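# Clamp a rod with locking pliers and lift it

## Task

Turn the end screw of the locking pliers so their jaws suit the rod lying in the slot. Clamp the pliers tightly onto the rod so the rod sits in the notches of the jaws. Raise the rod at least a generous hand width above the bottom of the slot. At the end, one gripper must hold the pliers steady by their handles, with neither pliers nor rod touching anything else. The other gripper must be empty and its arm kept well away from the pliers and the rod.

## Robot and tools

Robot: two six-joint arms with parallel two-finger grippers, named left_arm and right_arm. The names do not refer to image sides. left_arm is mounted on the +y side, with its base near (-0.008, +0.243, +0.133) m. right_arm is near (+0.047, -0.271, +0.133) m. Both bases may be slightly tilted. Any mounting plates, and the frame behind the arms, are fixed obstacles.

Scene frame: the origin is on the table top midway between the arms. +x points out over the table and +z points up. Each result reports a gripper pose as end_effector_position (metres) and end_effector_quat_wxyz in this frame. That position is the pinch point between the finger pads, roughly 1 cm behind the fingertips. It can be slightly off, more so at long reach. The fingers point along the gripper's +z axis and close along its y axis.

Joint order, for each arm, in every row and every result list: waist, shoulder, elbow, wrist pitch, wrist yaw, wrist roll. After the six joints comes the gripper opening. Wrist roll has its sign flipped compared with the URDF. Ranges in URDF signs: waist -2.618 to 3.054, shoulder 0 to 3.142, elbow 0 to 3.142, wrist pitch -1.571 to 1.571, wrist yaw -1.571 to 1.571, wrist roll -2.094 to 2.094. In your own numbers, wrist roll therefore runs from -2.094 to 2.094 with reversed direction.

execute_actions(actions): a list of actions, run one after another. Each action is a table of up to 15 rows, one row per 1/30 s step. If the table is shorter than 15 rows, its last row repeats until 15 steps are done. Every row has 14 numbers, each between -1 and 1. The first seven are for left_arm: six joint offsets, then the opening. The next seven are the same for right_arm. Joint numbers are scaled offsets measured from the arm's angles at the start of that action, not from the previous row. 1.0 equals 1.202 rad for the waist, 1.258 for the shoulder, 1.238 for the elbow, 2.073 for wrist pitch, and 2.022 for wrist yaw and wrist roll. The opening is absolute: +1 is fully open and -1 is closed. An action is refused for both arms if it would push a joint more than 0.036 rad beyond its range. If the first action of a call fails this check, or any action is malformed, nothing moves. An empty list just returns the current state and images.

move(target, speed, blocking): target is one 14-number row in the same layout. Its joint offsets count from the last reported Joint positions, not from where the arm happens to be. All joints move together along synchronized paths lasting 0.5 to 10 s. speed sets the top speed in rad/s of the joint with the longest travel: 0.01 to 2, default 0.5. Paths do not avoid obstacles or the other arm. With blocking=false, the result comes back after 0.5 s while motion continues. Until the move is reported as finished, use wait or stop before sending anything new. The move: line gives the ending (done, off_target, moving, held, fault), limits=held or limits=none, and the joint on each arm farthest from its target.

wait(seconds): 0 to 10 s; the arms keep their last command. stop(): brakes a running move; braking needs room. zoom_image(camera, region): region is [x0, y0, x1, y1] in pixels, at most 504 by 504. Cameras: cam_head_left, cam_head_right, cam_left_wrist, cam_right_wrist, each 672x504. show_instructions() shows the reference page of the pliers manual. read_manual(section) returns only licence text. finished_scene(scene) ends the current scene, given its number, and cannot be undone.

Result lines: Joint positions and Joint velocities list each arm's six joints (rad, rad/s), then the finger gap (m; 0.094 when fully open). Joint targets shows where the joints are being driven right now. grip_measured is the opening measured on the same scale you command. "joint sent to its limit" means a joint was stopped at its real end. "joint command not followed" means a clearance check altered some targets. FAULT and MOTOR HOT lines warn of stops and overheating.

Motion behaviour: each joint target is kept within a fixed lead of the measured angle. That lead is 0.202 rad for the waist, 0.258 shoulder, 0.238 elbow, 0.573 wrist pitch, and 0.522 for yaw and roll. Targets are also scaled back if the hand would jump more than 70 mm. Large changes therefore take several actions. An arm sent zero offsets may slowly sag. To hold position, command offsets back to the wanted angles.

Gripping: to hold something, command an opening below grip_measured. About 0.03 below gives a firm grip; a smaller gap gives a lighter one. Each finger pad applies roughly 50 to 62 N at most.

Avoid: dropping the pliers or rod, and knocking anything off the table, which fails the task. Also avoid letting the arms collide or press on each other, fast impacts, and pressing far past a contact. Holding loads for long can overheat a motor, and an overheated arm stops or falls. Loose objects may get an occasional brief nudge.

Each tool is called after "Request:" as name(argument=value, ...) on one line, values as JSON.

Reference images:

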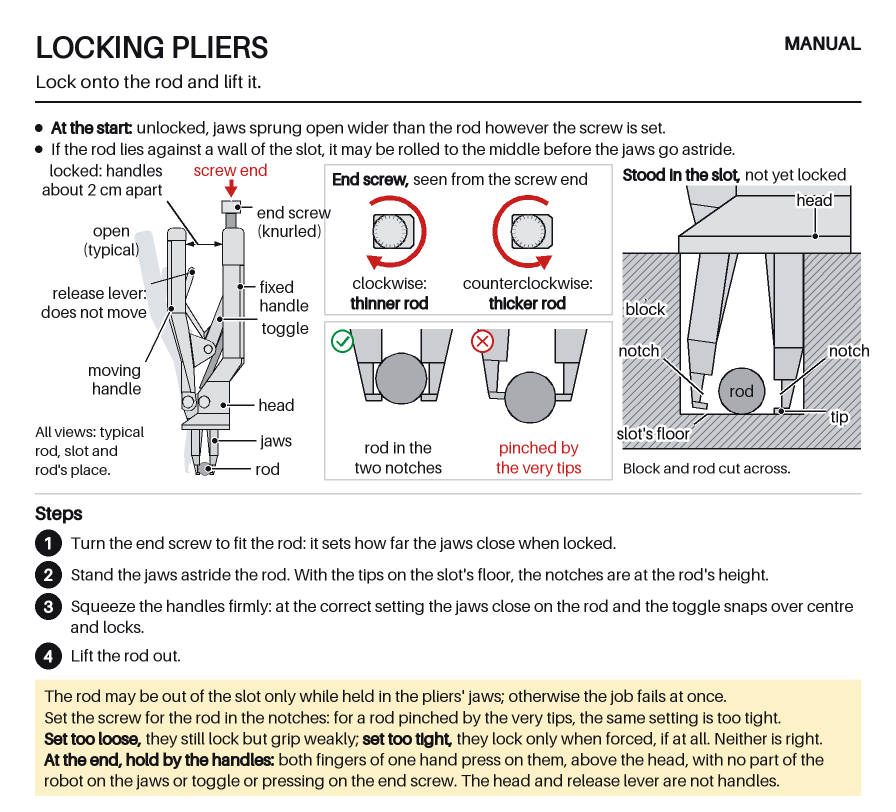

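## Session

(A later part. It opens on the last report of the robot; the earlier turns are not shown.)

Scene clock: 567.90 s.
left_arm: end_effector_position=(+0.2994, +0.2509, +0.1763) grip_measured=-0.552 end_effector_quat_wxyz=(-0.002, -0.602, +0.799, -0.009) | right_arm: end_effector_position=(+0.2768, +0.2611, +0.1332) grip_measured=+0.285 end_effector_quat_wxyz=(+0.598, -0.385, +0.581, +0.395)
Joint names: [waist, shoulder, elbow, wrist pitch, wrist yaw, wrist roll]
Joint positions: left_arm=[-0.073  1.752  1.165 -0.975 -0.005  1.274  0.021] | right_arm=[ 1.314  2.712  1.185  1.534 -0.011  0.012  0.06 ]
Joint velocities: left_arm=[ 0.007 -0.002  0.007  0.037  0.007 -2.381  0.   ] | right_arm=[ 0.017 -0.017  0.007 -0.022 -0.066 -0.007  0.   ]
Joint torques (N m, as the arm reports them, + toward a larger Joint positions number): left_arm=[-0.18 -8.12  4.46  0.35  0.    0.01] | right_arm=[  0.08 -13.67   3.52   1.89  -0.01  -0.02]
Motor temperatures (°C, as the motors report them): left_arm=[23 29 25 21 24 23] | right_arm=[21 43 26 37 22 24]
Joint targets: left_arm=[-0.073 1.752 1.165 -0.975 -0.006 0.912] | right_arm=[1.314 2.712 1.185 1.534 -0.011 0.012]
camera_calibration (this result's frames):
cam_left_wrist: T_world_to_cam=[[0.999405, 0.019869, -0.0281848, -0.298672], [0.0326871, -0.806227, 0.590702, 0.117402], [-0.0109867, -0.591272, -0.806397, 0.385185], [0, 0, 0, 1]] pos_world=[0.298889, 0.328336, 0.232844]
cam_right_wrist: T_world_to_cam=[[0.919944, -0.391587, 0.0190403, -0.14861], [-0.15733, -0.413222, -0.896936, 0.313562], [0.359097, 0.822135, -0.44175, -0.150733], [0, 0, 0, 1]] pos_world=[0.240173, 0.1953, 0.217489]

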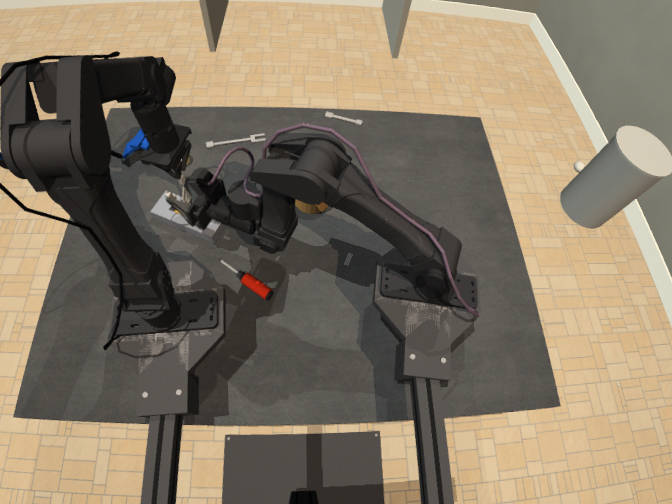

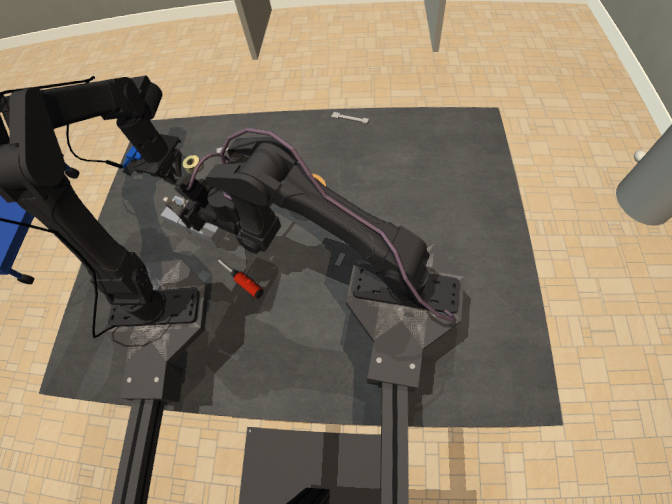

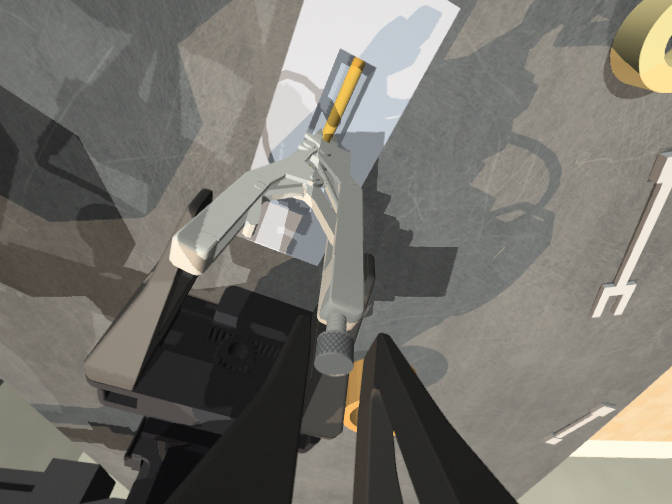

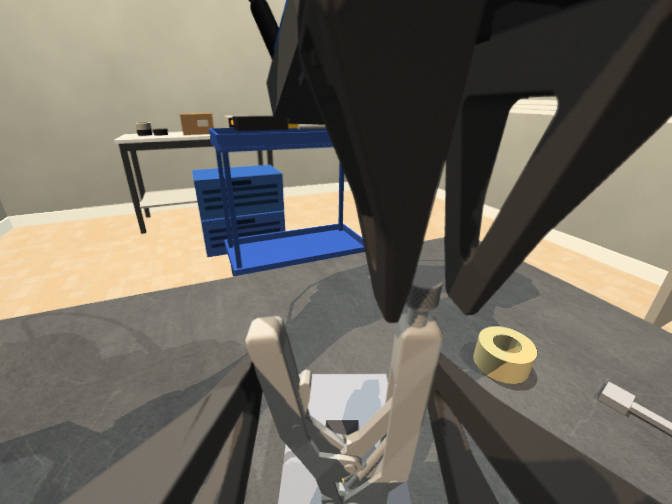

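Request:
move(target=[0,0,0,0,0,-0.95,-0.55, -0.0108,0,0,0,0,0,0.245], speed=2)

Scene clock: 580.47 s.
left_arm: end_effector_position=(+0.2994, +0.2509, +0.1763) grip_measured=-0.552 end_effector_quat_wxyz=(+0.006, +0.307, +0.952, -0.007) | right_arm: end_effector_position=(+0.2770, +0.2610, +0.1332) grip_measured=+0.252 end_effector_quat_wxyz=(+0.599, -0.385, +0.581, +0.395)
Joint names: [waist, shoulder, elbow, wrist pitch, wrist yaw, wrist roll]
Joint positions: left_arm=[-0.073  1.752  1.165 -0.975 -0.005 -0.641  0.021] | right_arm=[ 1.313  2.712  1.185  1.535 -0.011  0.012  0.059]
Joint velocities: left_arm=[-0.002  0.007 -0.002  0.022  0.037  0.037 -0.   ] | right_arm=[ 0.002  0.007  0.012 -0.066 -0.081  0.125  0.   ]
Joint torques (N m, as the arm reports them, + toward a larger Joint positions number): left_arm=[-0.18 -8.13  4.47  0.34  0.03 -0.01] | right_arm=[ -0.97 -13.66   3.49   1.9    0.     0.01]
Motor temperatures (°C, as the motors report them): left_arm=[23 29 25 21 24 23] | right_arm=[21 43 26 38 22 24]
Joint targets: left_arm=[-0.073 1.752 1.165 -0.975 -0.005 -0.647] | right_arm=[1.301 2.712 1.185 1.534 -0.011 0.012]
move: done; limits=none; left_arm: farthest joint: the wrist roll, 0.006 radians from its target (1.564 radians at the start); right_arm: farthest joint: the waist, 0.012 radians from its target (0.013 radians at the start)
camera_calibration (this result's frames):
cam_left_wrist: T_world_to_cam=[[-0.317784, -0.947936, -0.0207541, 0.337182], [-0.784579, 0.250604, 0.567128, 0.101154], [-0.5324, 0.196507, -0.823368, 0.346681], [0, 0, 0, 1]] pos_world=[0.371088, 0.226152, 0.235077]
cam_right_wrist: T_world_to_cam=[[0.91979, -0.391948, 0.0190365, -0.148696], [-0.157359, -0.412849, -0.897103, 0.313573], [0.359477, 0.822151, -0.441411, -0.150845], [0, 0, 0, 1]] pos_world=[0.240338, 0.195195, 0.217553]

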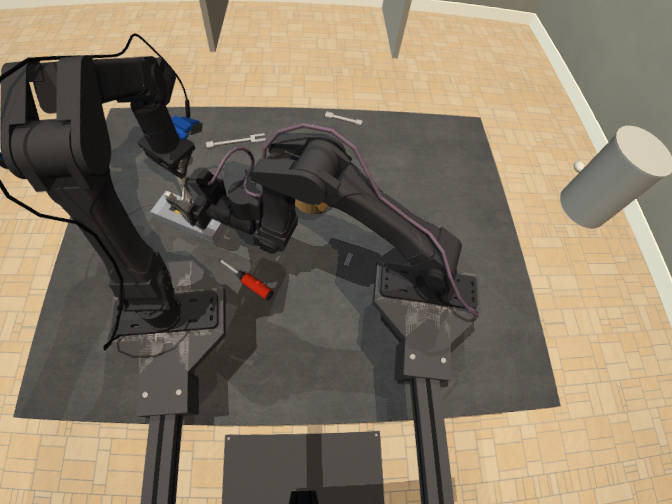

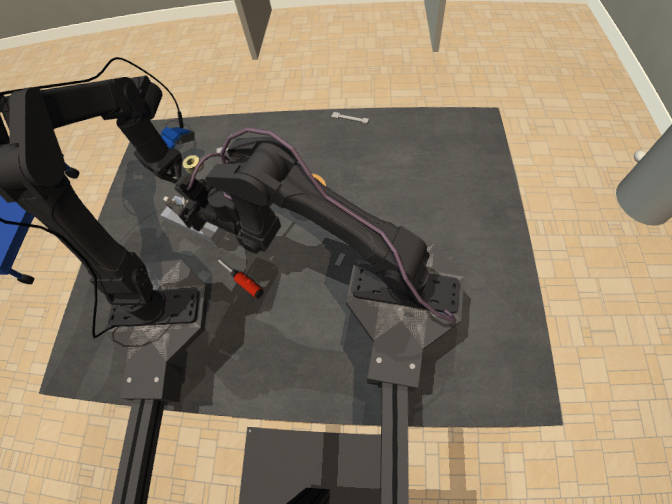

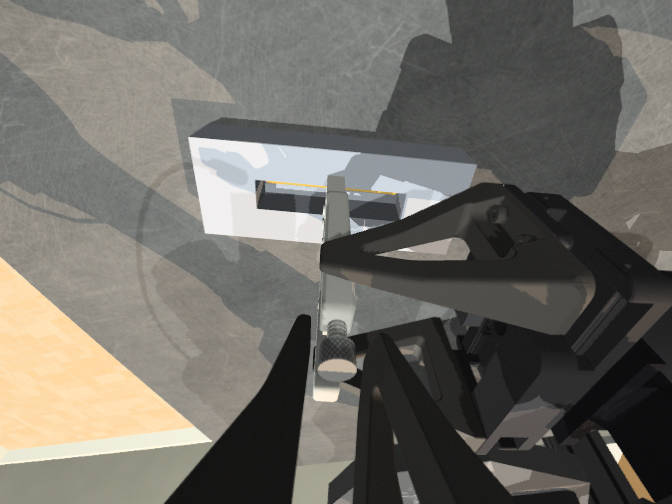

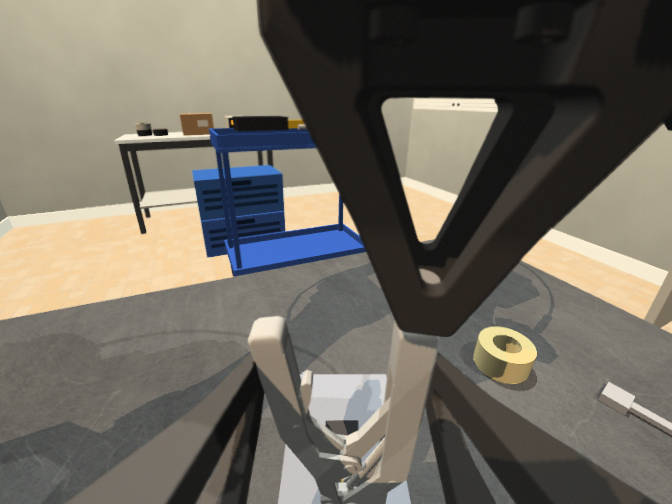

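Request:
execute_actions(actions=[[[0,0,0,0,0,-0.05,-0.55, -0.012,0,0,0,0,0,0.235],[0,0,0,0,0,-0.1,-0.55, -0.013,0,0,0,0,0,0.23],[0,0,0,0,0,-0.15,-0.55, -0.014,0,0,0,0,0,0.225],[0,0,0,0,0,-0.2,-0.55, -0.015,0,0,0,0,0,0.22],[0,0,0,0,0,-0.25,-0.55, -0.015,0,0,0,0,0,0.215],[0,0,0,0,0,-0.29,-0.55, -0.015,0,0,0,0,0,0.21],[0,0,0,0,0,-0.32,-0.55, -0.015,0,0,0,0,0,0.205],[0,0,0,0,0,-0.34,-0.55, -0.015,0,0,0,0,0,0.20]]])

Scene clock: 594.33 s.
left_arm: end_effector_position=(+0.2994, +0.2509, +0.1763) grip_measured=-0.552 end_effector_quat_wxyz=(+0.008, +0.585, +0.811, -0.005) | right_arm: end_effector_position=(+0.2776, +0.2608, +0.1333) grip_measured=+0.212 end_effector_quat_wxyz=(+0.598, -0.385, +0.581, +0.396)
Joint names: [waist, shoulder, elbow, wrist pitch, wrist yaw, wrist roll]
Joint positions: left_arm=[-0.073  1.752  1.165 -0.975 -0.005 -1.268  0.021] | right_arm=[ 1.311  2.712  1.185  1.535 -0.015  0.011  0.057]
Joint velocities: left_arm=[ 0.002 -0.017 -0.012 -0.037 -0.007 -0.388 -0.   ] | right_arm=[ 0.007 -0.037  0.007 -0.037  0.051  0.022 -0.   ]
Joint torques (N m, as the arm reports them, + toward a larger Joint positions number): left_arm=[-0.18 -8.12  4.47  0.33  0.04 -0.03] | right_arm=[ -1.25 -13.69   3.52   1.89   0.04   0.  ]
Motor temperatures (°C, as the motors report them): left_arm=[23 29 25 21 24 23] | right_arm=[21 43 26 38 22 24]
Joint targets: left_arm=[-0.073 1.752 1.165 -0.975 -0.005 -1.329] | right_arm=[1.295 2.712 1.185 1.535 -0.011 0.012]
camera_calibration (this result's frames):
cam_left_wrist: T_world_to_cam=[[-0.813249, -0.581122, -0.0303881, 0.395216], [-0.49465, 0.662842, 0.562104, -0.0881802], [-0.306509, 0.472162, -0.826508, 0.210451], [0, 0, 0, 1]] pos_world=[0.342296, 0.188751, 0.235516]
cam_right_wrist: T_world_to_cam=[[0.920403, -0.390541, 0.0183419, -0.149789], [-0.157157, -0.412521, -0.897289, 0.313519], [0.357994, 0.822985, -0.441061, -0.150654], [0, 0, 0, 1]] pos_world=[0.241072, 0.194821, 0.217617]

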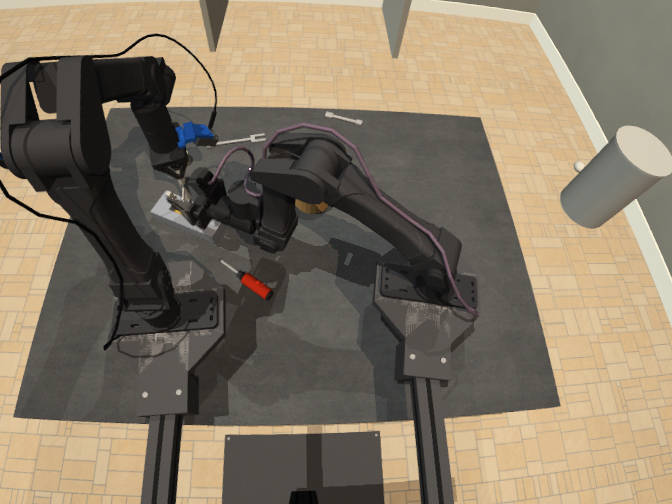

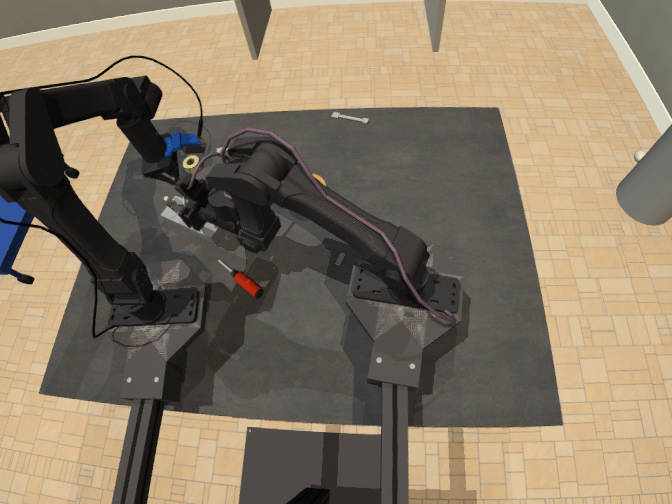

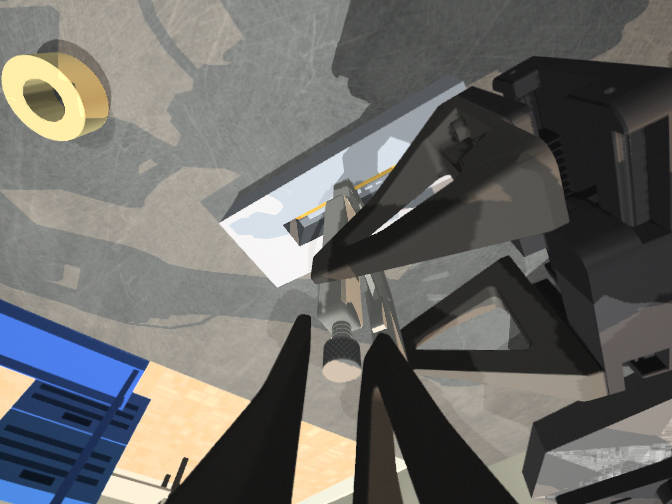

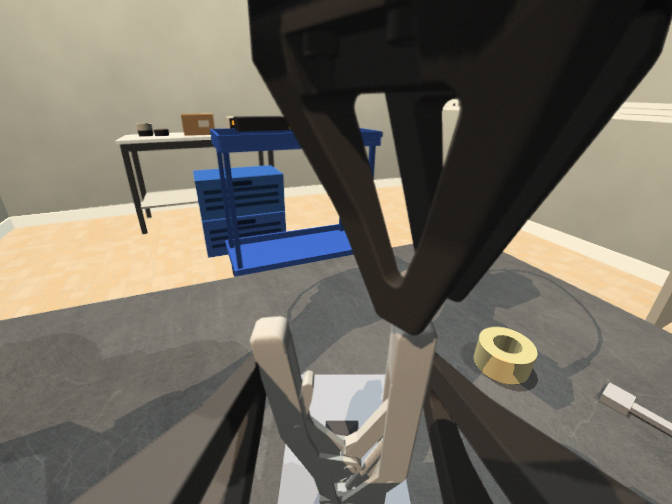

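Request:
execute_actions(actions=[[[0,0,0,0,0,-0.03,-0.55, -0.014,0,0,0,0.002,0,0.195],[0,0,0,0,0,-0.03,-0.55, -0.014,0,0,0,0.002,0,0.19],[0,0,0,0,0,-0.03,-0.55, -0.014,0,0,0,0.002,0,0.185],[0,0,0,0,0,-0.03,-0.55, -0.014,0,0,0,0.002,0,0.18],[0,0,0,0,0,-0.03,-0.55, -0.014,0,0,0,0.002,0,0.175],[0,0,0,0,0,-0.03,-0.55, -0.014,0,0,0,0.002,0,0.17],[0,0,0,0,0,-0.03,-0.55, -0.014,0,0,0,0.002,0,0.165],[0,0,0,0,0,-0.03,-0.55, -0.014,0,0,0,0.002,0,0.16]]])

Scene clock: 605.67 s.
left_arm: end_effector_position=(+0.2994, +0.2509, +0.1763) grip_measured=-0.552 end_effector_quat_wxyz=(+0.008, +0.608, +0.794, -0.005) | right_arm: end_effector_position=(+0.2776, +0.2608, +0.1334) grip_measured=+0.176 end_effector_quat_wxyz=(+0.598, -0.384, +0.581, +0.396)
Joint names: [waist, shoulder, elbow, wrist pitch, wrist yaw, wrist roll]
Joint positions: left_arm=[-0.073  1.752  1.165 -0.975 -0.005 -1.324  0.021] | right_arm=[ 1.311  2.712  1.185  1.536 -0.015  0.009  0.055]
Joint velocities: left_arm=[-0.007 -0.017 -0.012 -0.022 -0.066 -0.037  0.   ] | right_arm=[ 0.012 -0.007  0.007  0.007  0.022 -0.037 -0.   ]
Joint torques (N m, as the arm reports them, + toward a larger Joint positions number): left_arm=[-0.18 -8.11  4.48  0.34  0.03 -0.03] | right_arm=[ -1.37 -13.71   3.56   1.87   0.05   0.01]
Motor temperatures (°C, as the motors report them): left_arm=[23 29 25 21 24 23] | right_arm=[21 43 26 38 22 24]
Joint targets: left_arm=[-0.073 1.752 1.165 -0.975 -0.005 -1.329] | right_arm=[1.294 2.712 1.185 1.535 -0.011 0.011]
camera_calibration (this result's frames):
cam_left_wrist: T_world_to_cam=[[-0.844302, -0.534947, -0.0313862, 0.393107], [-0.457529, 0.689146, 0.561911, -0.105859], [-0.278963, 0.488783, -0.826602, 0.198051], [0, 0, 0, 1]] pos_world=[0.338716, 0.18644, 0.235531]
cam_right_wrist: T_world_to_cam=[[0.920441, -0.39052, 0.0168223, -0.149605], [-0.158262, -0.411679, -0.897482, 0.313716], [0.35741, 0.823416, -0.440731, -0.150604], [0, 0, 0, 1]] pos_world=[0.241179, 0.194737, 0.217695]

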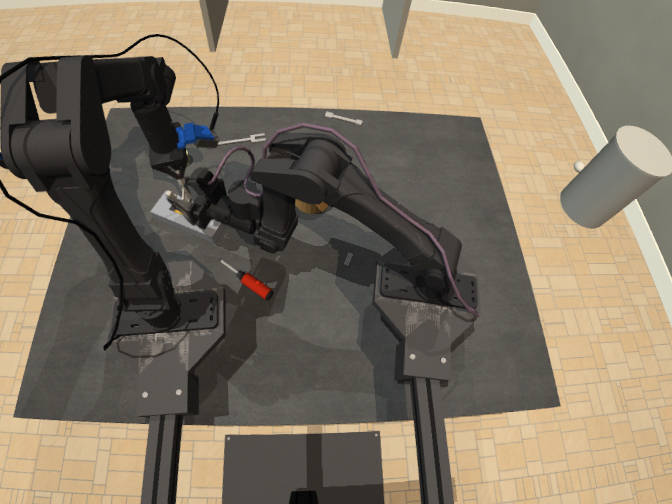

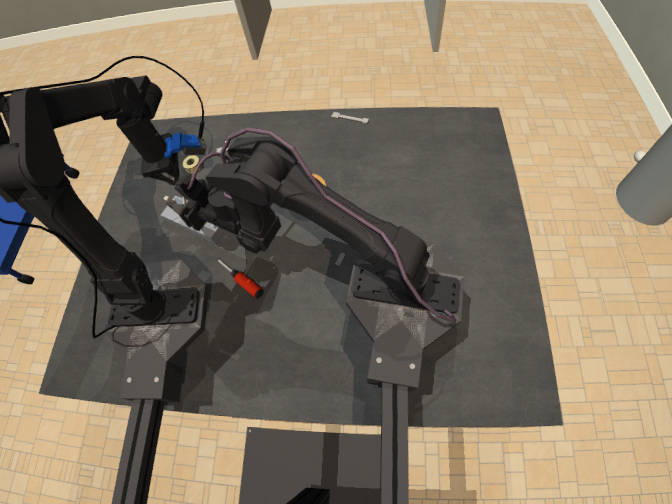

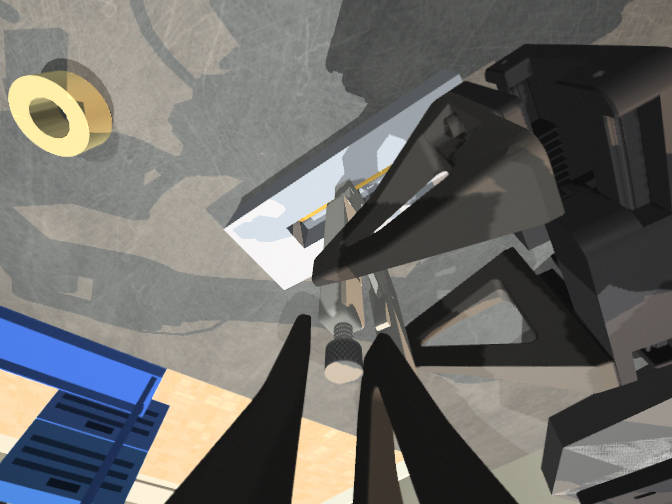

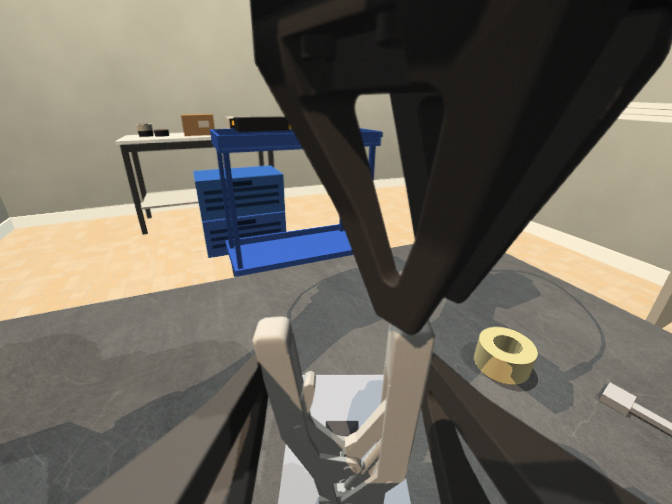

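Request:
execute_actions(actions=[[[0,0,0,0,0,0,-0.55, -0.014,0,0,0,0.002,0,0.155],[0,0,0,0,0,0,-0.55, -0.014,0,0,0,0.002,0,0.15],[0,0,0,0,0,0,-0.55, -0.014,0,0,0,0.002,0,0.145],[0,0,0,0,0,0,-0.55, -0.014,0,0,0,0.002,0,0.14],[0,0,0,0,0,0,-0.55, -0.014,0,0,0,0.002,0,0.135],[0,0,0,0,0,0,-0.55, -0.014,0,0,0,0.002,0,0.13],[0,0,0,0,0,0,-0.55, -0.014,0,0,0,0.002,0,0.125],[0,0,0,0,0,0,-0.55, -0.014,0,0,0,0.002,0,0.12]]])

Scene clock: 613.63 s.
left_arm: end_effector_position=(+0.2994, +0.2509, +0.1763) grip_measured=-0.552 end_effector_quat_wxyz=(+0.008, +0.608, +0.794, -0.005) | right_arm: end_effector_position=(+0.2776, +0.2608, +0.1335) grip_measured=+0.154 end_effector_quat_wxyz=(+0.598, -0.384, +0.581, +0.396)
Joint names: [waist, shoulder, elbow, wrist pitch, wrist yaw, wrist roll]
Joint positions: left_arm=[-0.073  1.752  1.165 -0.975 -0.005 -1.324  0.021] | right_arm=[ 1.311  2.712  1.185  1.536 -0.015  0.009  0.054]
Joint velocities: left_arm=[ 0.002  0.002  0.007 -0.007  0.022 -0.007  0.   ] | right_arm=[-0.002  0.007  0.002 -0.007 -0.022 -0.007  0.   ]
Joint torques (N m, as the arm reports them, + toward a larger Joint positions number): left_arm=[-0.18 -8.12  4.47  0.34  0.03  0.02] | right_arm=[ -1.37 -13.69   3.52   1.88   0.04   0.02]
Motor temperatures (°C, as the motors report them): left_arm=[23 29 25 21 24 23] | right_arm=[21 43 26 38 22 24]
Joint targets: left_arm=[-0.073 1.752 1.165 -0.975 -0.005 -1.324] | right_arm=[1.294 2.712 1.185 1.536 -0.011 0.010]
camera_calibration (this result's frames):
cam_left_wrist: T_world_to_cam=[[-0.844302, -0.534947, -0.0313862, 0.393107], [-0.457529, 0.689146, 0.561911, -0.105859], [-0.278963, 0.488783, -0.826602, 0.198051], [0, 0, 0, 1]] pos_world=[0.338716, 0.18644, 0.235531]
cam_right_wrist: T_world_to_cam=[[0.920447, -0.390521, 0.0164465, -0.149559], [-0.158436, -0.411234, -0.897655, 0.313755], [0.357317, 0.823638, -0.440392, -0.150638], [0, 0, 0, 1]] pos_world=[0.241196, 0.194692, 0.217764]

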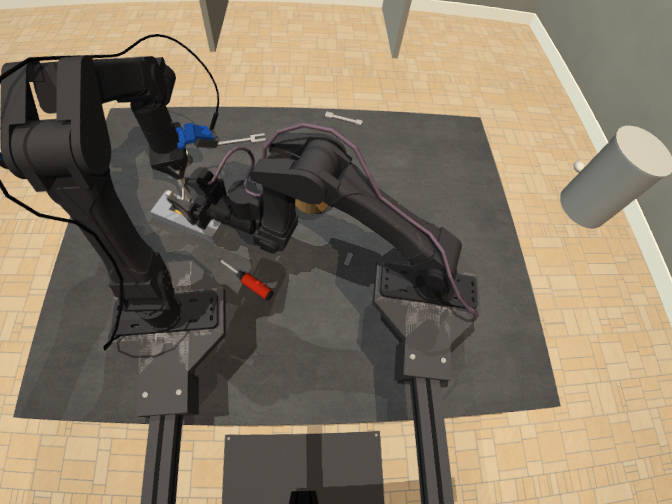

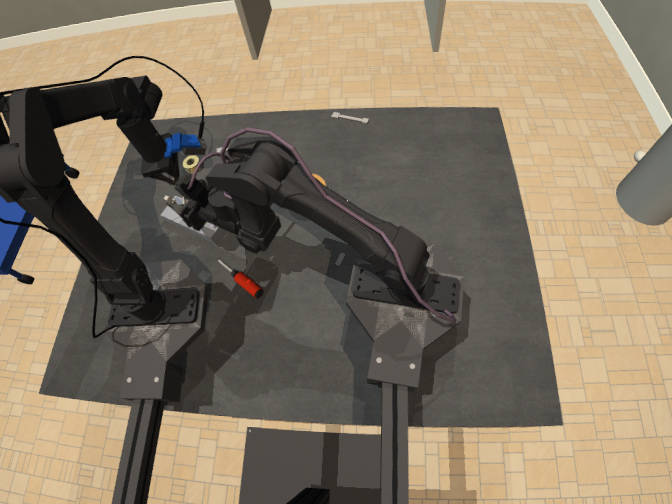

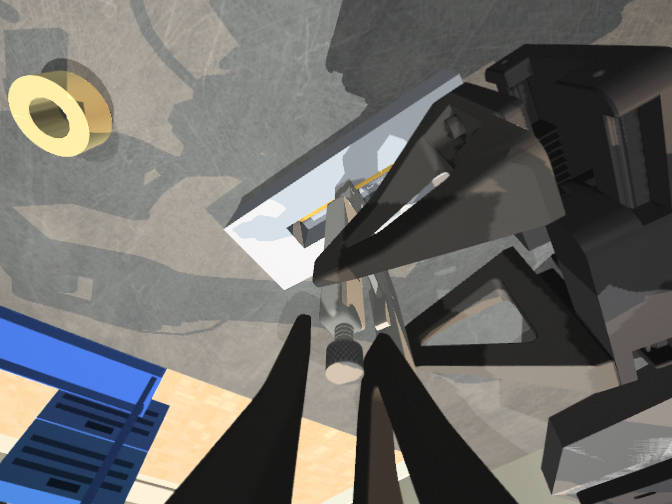

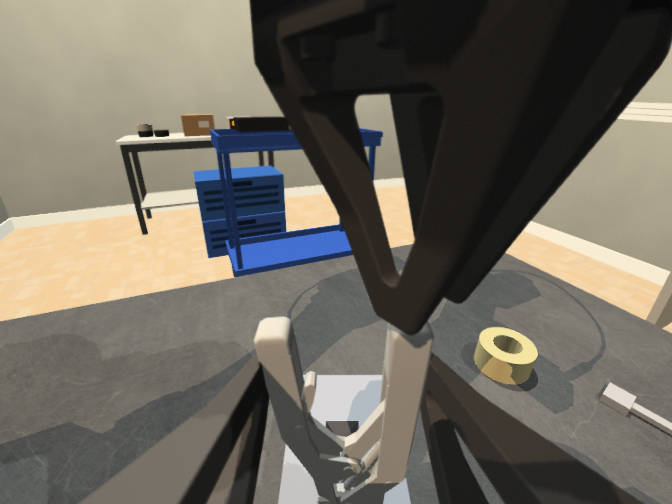

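Request:
execute_actions(actions=[[[0,0,0,0,0,0,-0.55,0,0,0,0,0,0,0.16],[0,0,0,0,0,0,-0.55,0,0,0,0,0,0,0.19],[0,0,0,0,0,0,-0.55,0,0,0,0,0,0,0.22],[0,0,0,0,0,0,-0.55,0,0,0,0,0,0,0.25],[0,0,0,0,0,0,-0.6,0,0,0,0,0,0,0.28],[0,0,0,0,0,0,-0.65,0,0,0,0,0,0,0.31],[0,0,0,0,0,0,-0.7,0,0,0,0,0,0,0.33],[0,0,0,0,0,0,-0.74,0,0,0,0,0,0,0.33],[0,0,0,0,0,0,-0.77,0,0,0,0,0,0,0.33],[0,0,0,0,0,0,-0.79,0,0,0,0,0,0,0.33],[0,0,0,0,0,0,-0.81,0,0,0,0,0,0,0.33],[0,0,0,0,0,0,-0.825,0,0,0,0,0,0,0.33]],
[[0,0,0,0,0,0.0074,-0.825,0,0,0,0,0,0,0.33],[0,0,0,0,0,0.022,-0.825,0,0,0,0,0,0,0.33],[0,0,0,0,0,0.0445,-0.825,0,0,0,0,0,0,0.33],[0,0,0,0,0,0.074,-0.825,0,0,0,0,0,0,0.33],[0,0,0,0,0,0.111,-0.825,0,0,0,0,0,0,0.33],[0,0,0,0,0,0.156,-0.825,0,0,0,0,0,0,0.33],[0,0,0,0,0,0.2,-0.825,0,0,0,0,0,0,0.33],[0,0,0,0,0,0.245,-0.825,0,0,0,0,0,0,0.33],[0,0,0,0,0,0.289,-0.825,0,0,0,0,0,0,0.33],[0,0,0,0,0,0.334,-0.825,0,0,0,0,0,0,0.33],[0,0,0,0,0,0.378,-0.825,0,0,0,0,0,0,0.33],[0,0,0,0,0,0.423,-0.825,0,0,0,0,0,0,0.33],[0,0,0,0,0,0.467,-0.825,0,0,0,0,0,0,0.33],[0,0,0,0,0,0.512,-0.825,0,0,0,0,0,0,0.33],[0,0,0,0,0,0.556,-0.825,0,0,0,0,0,0,0.33]],
[[0,0,0,0,0,0.2275,-0.825,0,0,0,0,0,0,0.33],[0,0,0,0,0,0.272,-0.825,0,0,0,0,0,0,0.33],[0,0,0,0,0,0.3165,-0.825,0,0,0,0,0,0,0.33],[0,0,0,0,0,0.361,-0.825,0,0,0,0,0,0,0.33],[0,0,0,0,0,0.4055,-0.825,0,0,0,0,0,0,0.33],[0,0,0,0,0,0.45,-0.825,0,0,0,0,0,0,0.33],[0,0,0,0,0,0.4945,-0.825,0,0,0,0,0,0,0.33],[0,0,0,0,0,0.539,-0.825,0,0,0,0,0,0,0.33],[0,0,0,0,0,0.5835,-0.825,0,0,0,0,0,0,0.33],[0,0,0,0,0,0.628,-0.825,0,0,0,0,0,0,0.33],[0,0,0,0,0,0.6725,-0.825,0,0,0,0,0,0,0.33],[0,0,0,0,0,0.717,-0.825,0,0,0,0,0,0,0.33],[0,0,0,0,0,0.7615,-0.825,0,0,0,0,0,0,0.33],[0,0,0,0,0,0.806,-0.825,0,0,0,0,0,0,0.33],[0,0,0,0,0,0.8505,-0.825,0,0,0,0,0,0,0.33]],
[[0,0,0,0,0,0.2275,-0.825,0,0,0,0,0,0,0.33],[0,0,0,0,0,0.272,-0.825,0,0,0,0,0,0,0.33],[0,0,0,0,0,0.3165,-0.825,0,0,0,0,0,0,0.33],[0,0,0,0,0,0.361,-0.825,0,0,0,0,0,0,0.33],[0,0,0,0,0,0.4055,-0.825,0,0,0,0,0,0,0.33],[0,0,0,0,0,0.45,-0.825,0,0,0,0,0,0,0.33],[0,0,0,0,0,0.4945,-0.825,0,0,0,0,0,0,0.33],[0,0,0,0,0,0.535,-0.825,0,0,0,0,0,0,0.33],[0,0,0,0,0,0.565,-0.825,0,0,0,0,0,0,0.33],[0,0,0,0,0,0.585,-0.825,0,0,0,0,0,0,0.33],[0,0,0,0,0,0.597,-0.825,0,0,0,0,0,0,0.33],[0,0,0,0,0,0.603,-0.825,0,0,0,0,0,0,0.33]]])

Scene clock: 648.40 s.
left_arm: end_effector_position=(+0.2994, +0.2513, +0.1762) grip_measured=-0.811 end_effector_quat_wxyz=(+0.004, +0.807, -0.591, +0.007) | right_arm: end_effector_position=(+0.2769, +0.2611, +0.1335) grip_measured=+0.329 end_effector_quat_wxyz=(+0.597, -0.385, +0.580, +0.398)
Joint names: [waist, shoulder, elbow, wrist pitch, wrist yaw, wrist roll]
Joint positions: left_arm=[-0.073  1.752  1.165 -0.975 -0.008  1.86   0.009] | right_arm=[ 1.311  2.712  1.185  1.536 -0.019  0.009  0.062]
Joint velocities: left_arm=[ 0.027 -0.012 -0.002  0.022  0.051  0.799  0.001] | right_arm=[ 0.002 -0.002  0.002  0.022 -0.037 -0.022  0.   ]
Joint torques (N m, as the arm reports them, + toward a larger Joint positions number): left_arm=[-0.18 -8.16  4.47  0.35  0.03  0.08] | right_arm=[  0.13 -13.65   3.57   1.87   0.    -0.02]
Motor temperatures (°C, as the motors report them): left_arm=[23 29 25 21 24 23] | right_arm=[21 44 26 38 22 24]
Joint targets: left_arm=[-0.073 1.752 1.165 -0.975 -0.008 1.983] | right_arm=[1.311 2.712 1.185 1.536 -0.019 0.009]
camera_calibration (this result's frames):
cam_left_wrist: T_world_to_cam=[[0.821255, 0.569329, -0.0374784, -0.381751], [0.478174, -0.650953, 0.589584, -0.0544658], [0.311271, -0.502121, -0.806837, 0.266611], [0, 0, 0, 1]] pos_world=[0.256571, 0.315758, 0.232916]
cam_right_wrist: T_world_to_cam=[[0.922085, -0.386649, 0.01619, -0.150241], [-0.156904, -0.411773, -0.897677, 0.313491], [0.353753, 0.825194, -0.440357, -0.150051], [0, 0, 0, 1]] pos_world=[0.240804, 0.194818, 0.21777]

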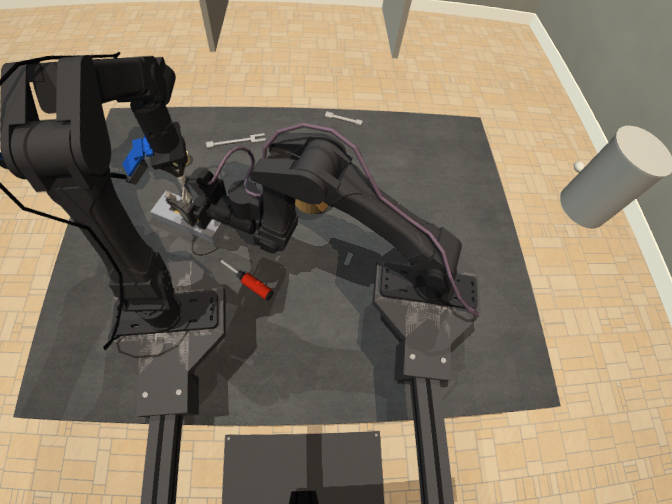

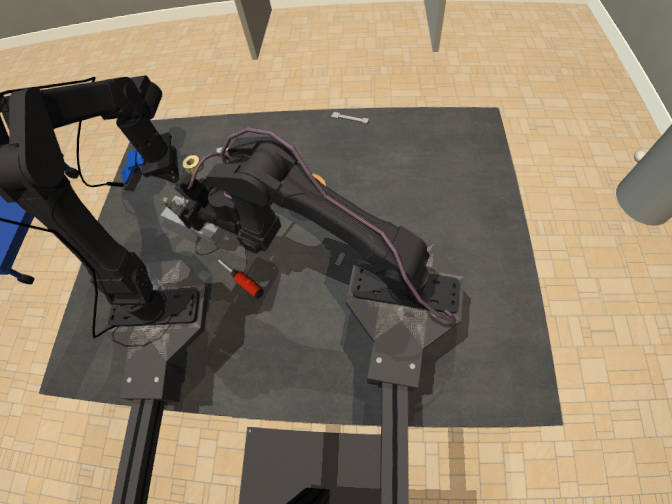

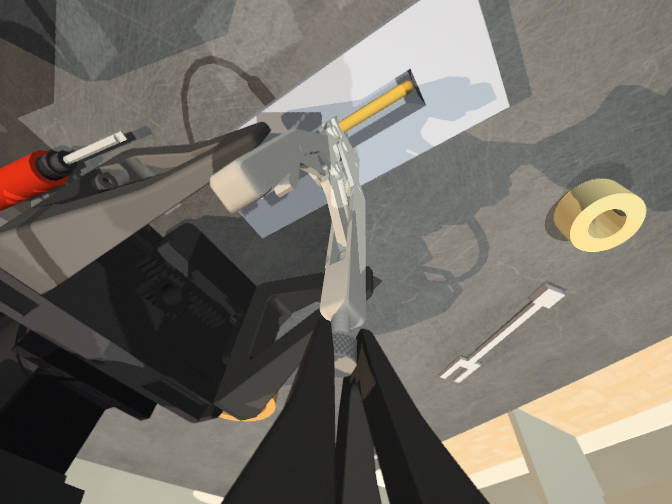

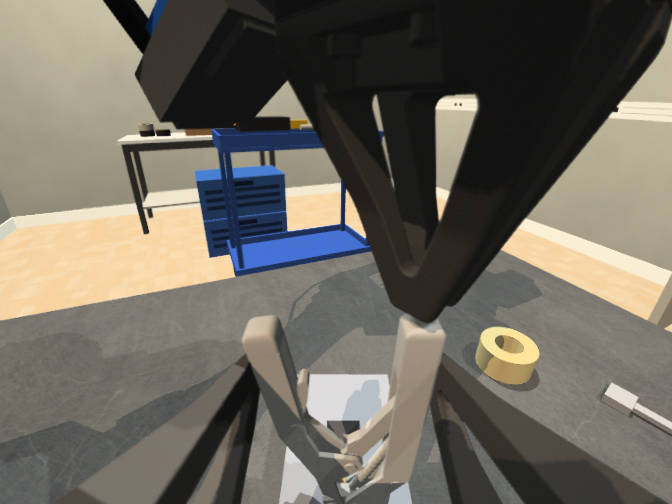

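Request:
execute_actions(actions=[[[0,0,0,0,0,0.058,-0.75,-0.004,0,0,0,0.004,0,0.32],[0,0,0,0,0,0.058,-0.65,-0.008,0,0,0,0.004,0,0.31],[0,0,0,0,0,0.058,-0.55,-0.011,0,0,0,0.004,0,0.30],[0,0,0,0,0,0.058,-0.55,-0.012,0,0,0,0.004,0,0.29],[0,0,0,0,0,0.058,-0.55,-0.012,0,0,0,0.004,0,0.28],[0,0,0,0,0,0.05,-0.55,-0.012,0,0,0,0.004,0,0.27],[0,0,0,0,0,0.035,-0.55,-0.012,0,0,0,0.004,0,0.26],[0,0,0,0,0,0.01,-0.55,-0.012,0,0,0,0.004,0,0.25],[0,0,0,0,0,-0.02,-0.55,-0.012,0,0,0,0.004,0,0.24],[0,0,0,0,0,-0.06,-0.55,-0.012,0,0,0,0.004,0,0.24],[0,0,0,0,0,-0.105,-0.55,-0.012,0,0,0,0.004,0,0.24],[0,0,0,0,0,-0.15,-0.55,-0.012,0,0,0,0.004,0,0.24],[0,0,0,0,0,-0.195,-0.55,-0.012,0,0,0,0.004,0,0.24],[0,0,0,0,0,-0.24,-0.55,-0.012,0,0,0,0.004,0,0.24],[0,0,0,0,0,-0.285,-0.55,-0.012,0,0,0,0.004,0,0.24]]])

Scene clock: 656.87 s.
left_arm: end_effector_position=(+0.2998, +0.2511, +0.1762) grip_measured=-0.552 end_effector_quat_wxyz=(+0.003, +0.723, -0.690, +0.008) | right_arm: end_effector_position=(+0.2783, +0.2604, +0.1335) grip_measured=+0.245 end_effector_quat_wxyz=(+0.598, -0.385, +0.581, +0.397)
Joint names: [waist, shoulder, elbow, wrist pitch, wrist yaw, wrist roll]
Joint positions: left_arm=[-0.073  1.752  1.165 -0.973 -0.007  1.6    0.021] | right_arm=[ 1.308  2.712  1.185  1.536 -0.019  0.009  0.058]
Joint velocities: left_arm=[-0.002 -0.002  0.007 -0.066  0.007 -2.117 -0.   ] | right_arm=[-0.007  0.012  0.012 -0.095 -0.051 -0.037 -0.001]
Joint torques (N m, as the arm reports them, + toward a larger Joint positions number): left_arm=[-0.18 -8.06  4.46  0.33  0.01  0.02] | right_arm=[ -0.95 -13.67   3.53   1.89   0.11  -0.01]
Motor temperatures (°C, as the motors report them): left_arm=[23 29 26 21 24 23] | right_arm=[21 44 26 38 22 24]
Joint targets: left_arm=[-0.073 1.752 1.165 -0.975 -0.007 1.284] | right_arm=[1.297 2.712 1.185 1.536 -0.011 0.009]
camera_calibration (this result's frames):
cam_left_wrist: T_world_to_cam=[[0.940244, 0.338987, -0.0320808, -0.360769], [0.291401, -0.752341, 0.59082, 0.0265016], [0.176145, -0.564863, -0.806166, 0.322578], [0, 0, 0, 1]] pos_world=[0.274668, 0.324447, 0.23282]
cam_right_wrist: T_world_to_cam=[[0.92105, -0.389109, 0.0161357, -0.150852], [-0.158057, -0.411356, -0.897666, 0.313657], [0.355928, 0.824245, -0.440381, -0.150407], [0, 0, 0, 1]] pos_world=[0.242052, 0.194299, 0.217757]

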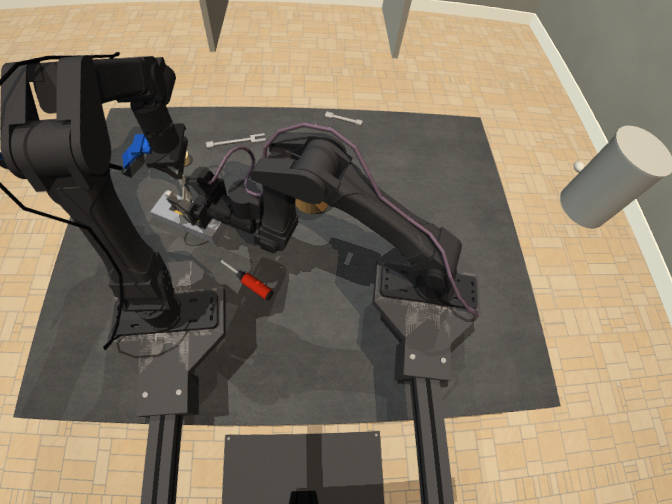

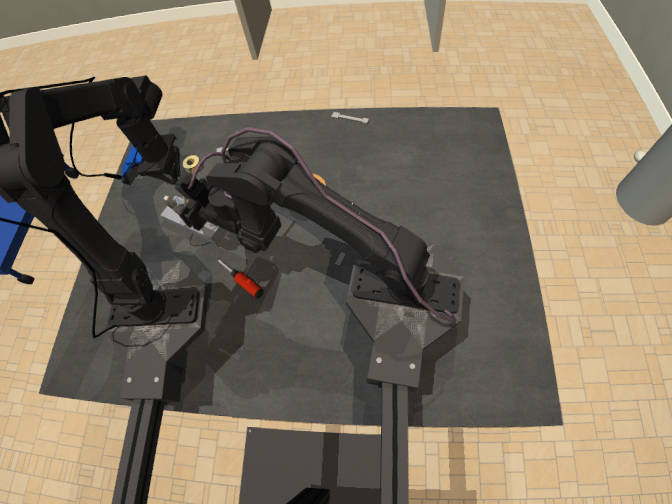

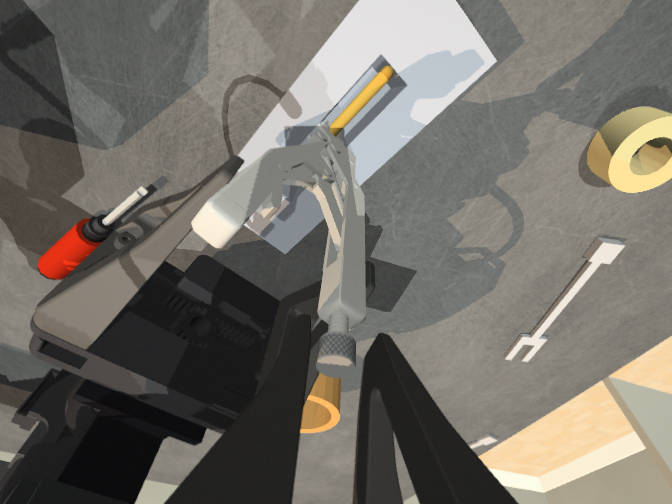

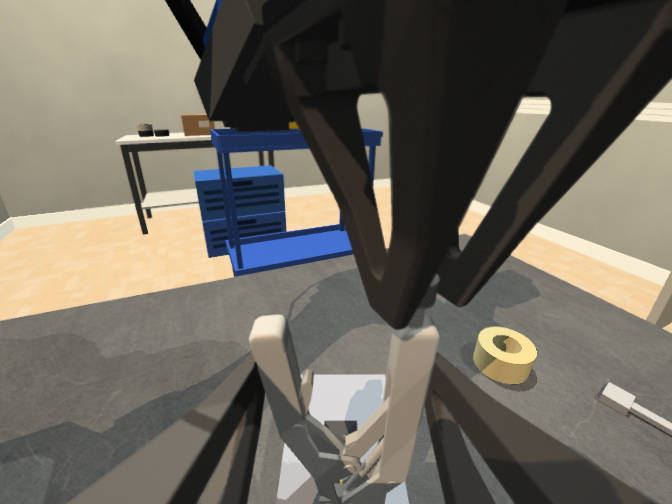

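Request:
execute_actions(actions=[[[0,0,0,0,0,-0.165,-0.55,-0.011,0,0,0,0.004,0,0.234],[0,0,0,0,0,-0.18,-0.55,-0.011,0,0,0,0.004,0,0.228],[0,0,0,0,0,-0.205,-0.55,-0.011,0,0,0,0.004,0,0.222],[0,0,0,0,0,-0.24,-0.55,-0.011,0,0,0,0.004,0,0.216],[0,0,0,0,0,-0.285,-0.55,-0.011,0,0,0,0.004,0,0.21],[0,0,0,0,0,-0.33,-0.55,-0.011,0,0,0,0.004,0,0.204],[0,0,0,0,0,-0.375,-0.55,-0.011,0,0,0,0.004,0,0.197],[0,0,0,0,0,-0.42,-0.55,-0.011,0,0,0,0.004,0,0.19],[0,0,0,0,0,-0.465,-0.55,-0.011,0,0,0,0.004,0,0.19],[0,0,0,0,0,-0.51,-0.55,-0.011,0,0,0,0.004,0,0.19],[0,0,0,0,0,-0.555,-0.55,-0.011,0,0,0,0.004,0,0.19],[0,0,0,0,0,-0.6,-0.55,-0.011,0,0,0,0.004,0,0.19],[0,0,0,0,0,-0.645,-0.55,-0.011,0,0,0,0.004,0,0.19],[0,0,0,0,0,-0.69,-0.55,-0.011,0,0,0,0.004,0,0.19],[0,0,0,0,0,-0.735,-0.55,-0.011,0,0,0,0.004,0,0.19]]])

Scene clock: 664.60 s.
left_arm: end_effector_position=(+0.2998, +0.2511, +0.1762) grip_measured=-0.552 end_effector_quat_wxyz=(+0.002, -0.248, +0.969, -0.009) | right_arm: end_effector_position=(+0.2791, +0.2601, +0.1335) grip_measured=+0.194 end_effector_quat_wxyz=(+0.598, -0.384, +0.581, +0.396)
Joint names: [waist, shoulder, elbow, wrist pitch, wrist yaw, wrist roll]
Joint positions: left_arm=[-0.073  1.752  1.165 -0.973 -0.007  0.483  0.021] | right_arm=[ 1.307  2.712  1.185  1.536 -0.019  0.009  0.056]
Joint velocities: left_arm=[-0.007  0.007 -0.012 -0.007  0.037 -2.366 -0.   ] | right_arm=[-0.012 -0.007 -0.022 -0.007 -0.007  0.066  0.001]
Joint torques (N m, as the arm reports them, + toward a larger Joint positions number): left_arm=[-0.08 -8.06  4.48  0.33  0.    0.03] | right_arm=[ -0.84 -13.63   3.58   1.89   0.09   0.  ]
Motor temperatures (°C, as the motors report them): left_arm=[23 29 26 21 24 23] | right_arm=[21 44 26 38 22 24]
Joint targets: left_arm=[-0.073 1.752 1.165 -0.973 -0.007 0.114] | right_arm=[1.295 2.712 1.185 1.536 -0.011 0.009]
camera_calibration (this result's frames):
cam_left_wrist: T_world_to_cam=[[0.717452, -0.696377, -0.0179417, -0.0364597], [-0.559233, -0.591133, 0.581223, 0.242723], [-0.415356, -0.406966, -0.813547, 0.461554], [0, 0, 0, 1]] pos_world=[0.353606, 0.305928, 0.233766]
cam_right_wrist: T_world_to_cam=[[0.920456, -0.390514, 0.0161046, -0.1512], [-0.158715, -0.411116, -0.89766, 0.313752], [0.35717, 0.8237, -0.440395, -0.150611], [0, 0, 0, 1]] pos_world=[0.242764, 0.194001, 0.217749]

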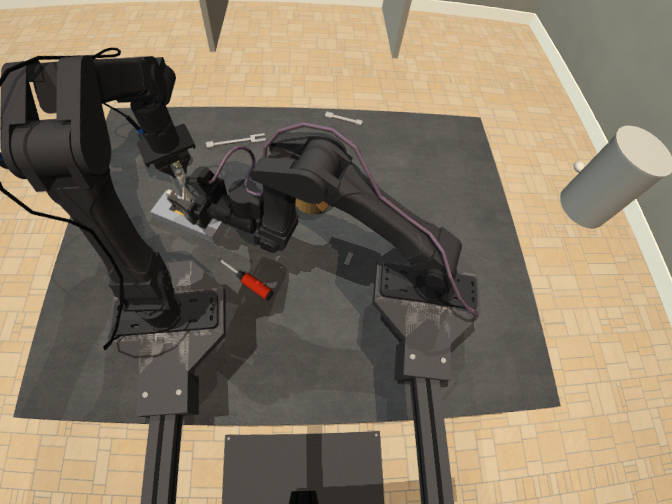

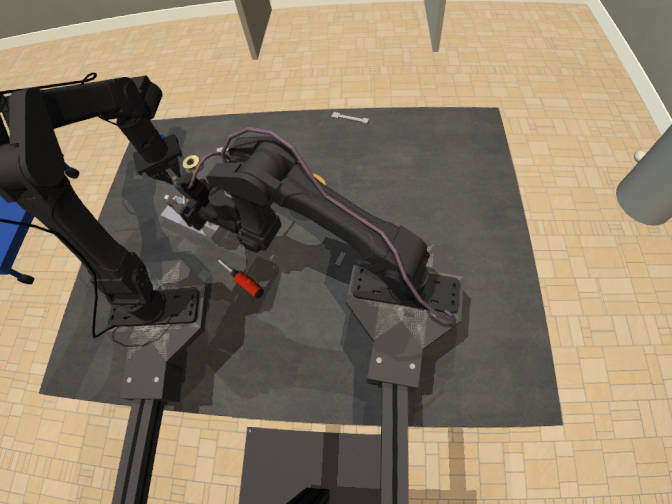

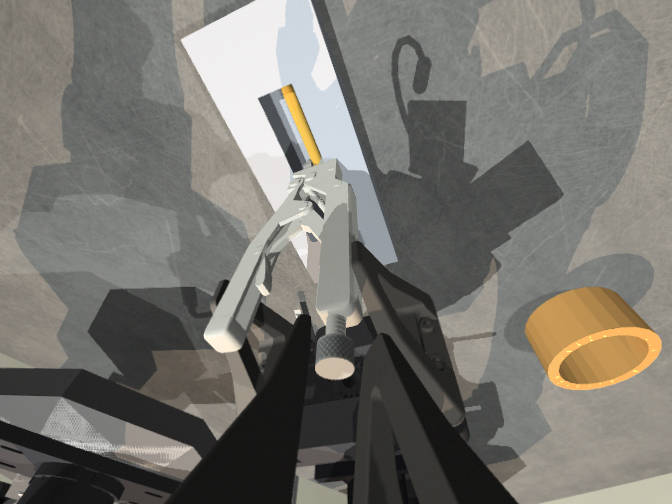

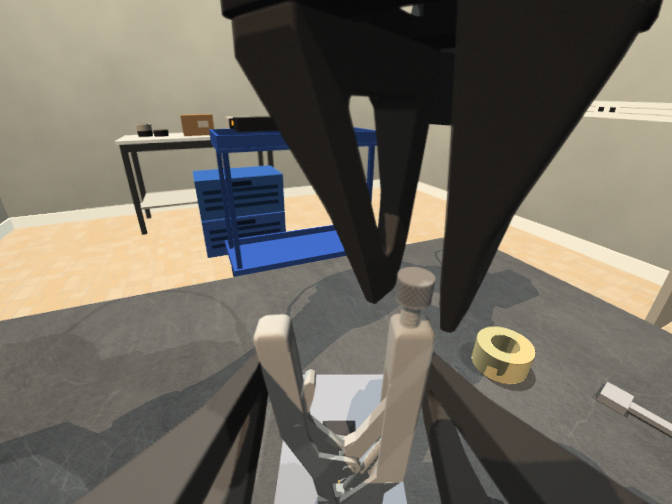

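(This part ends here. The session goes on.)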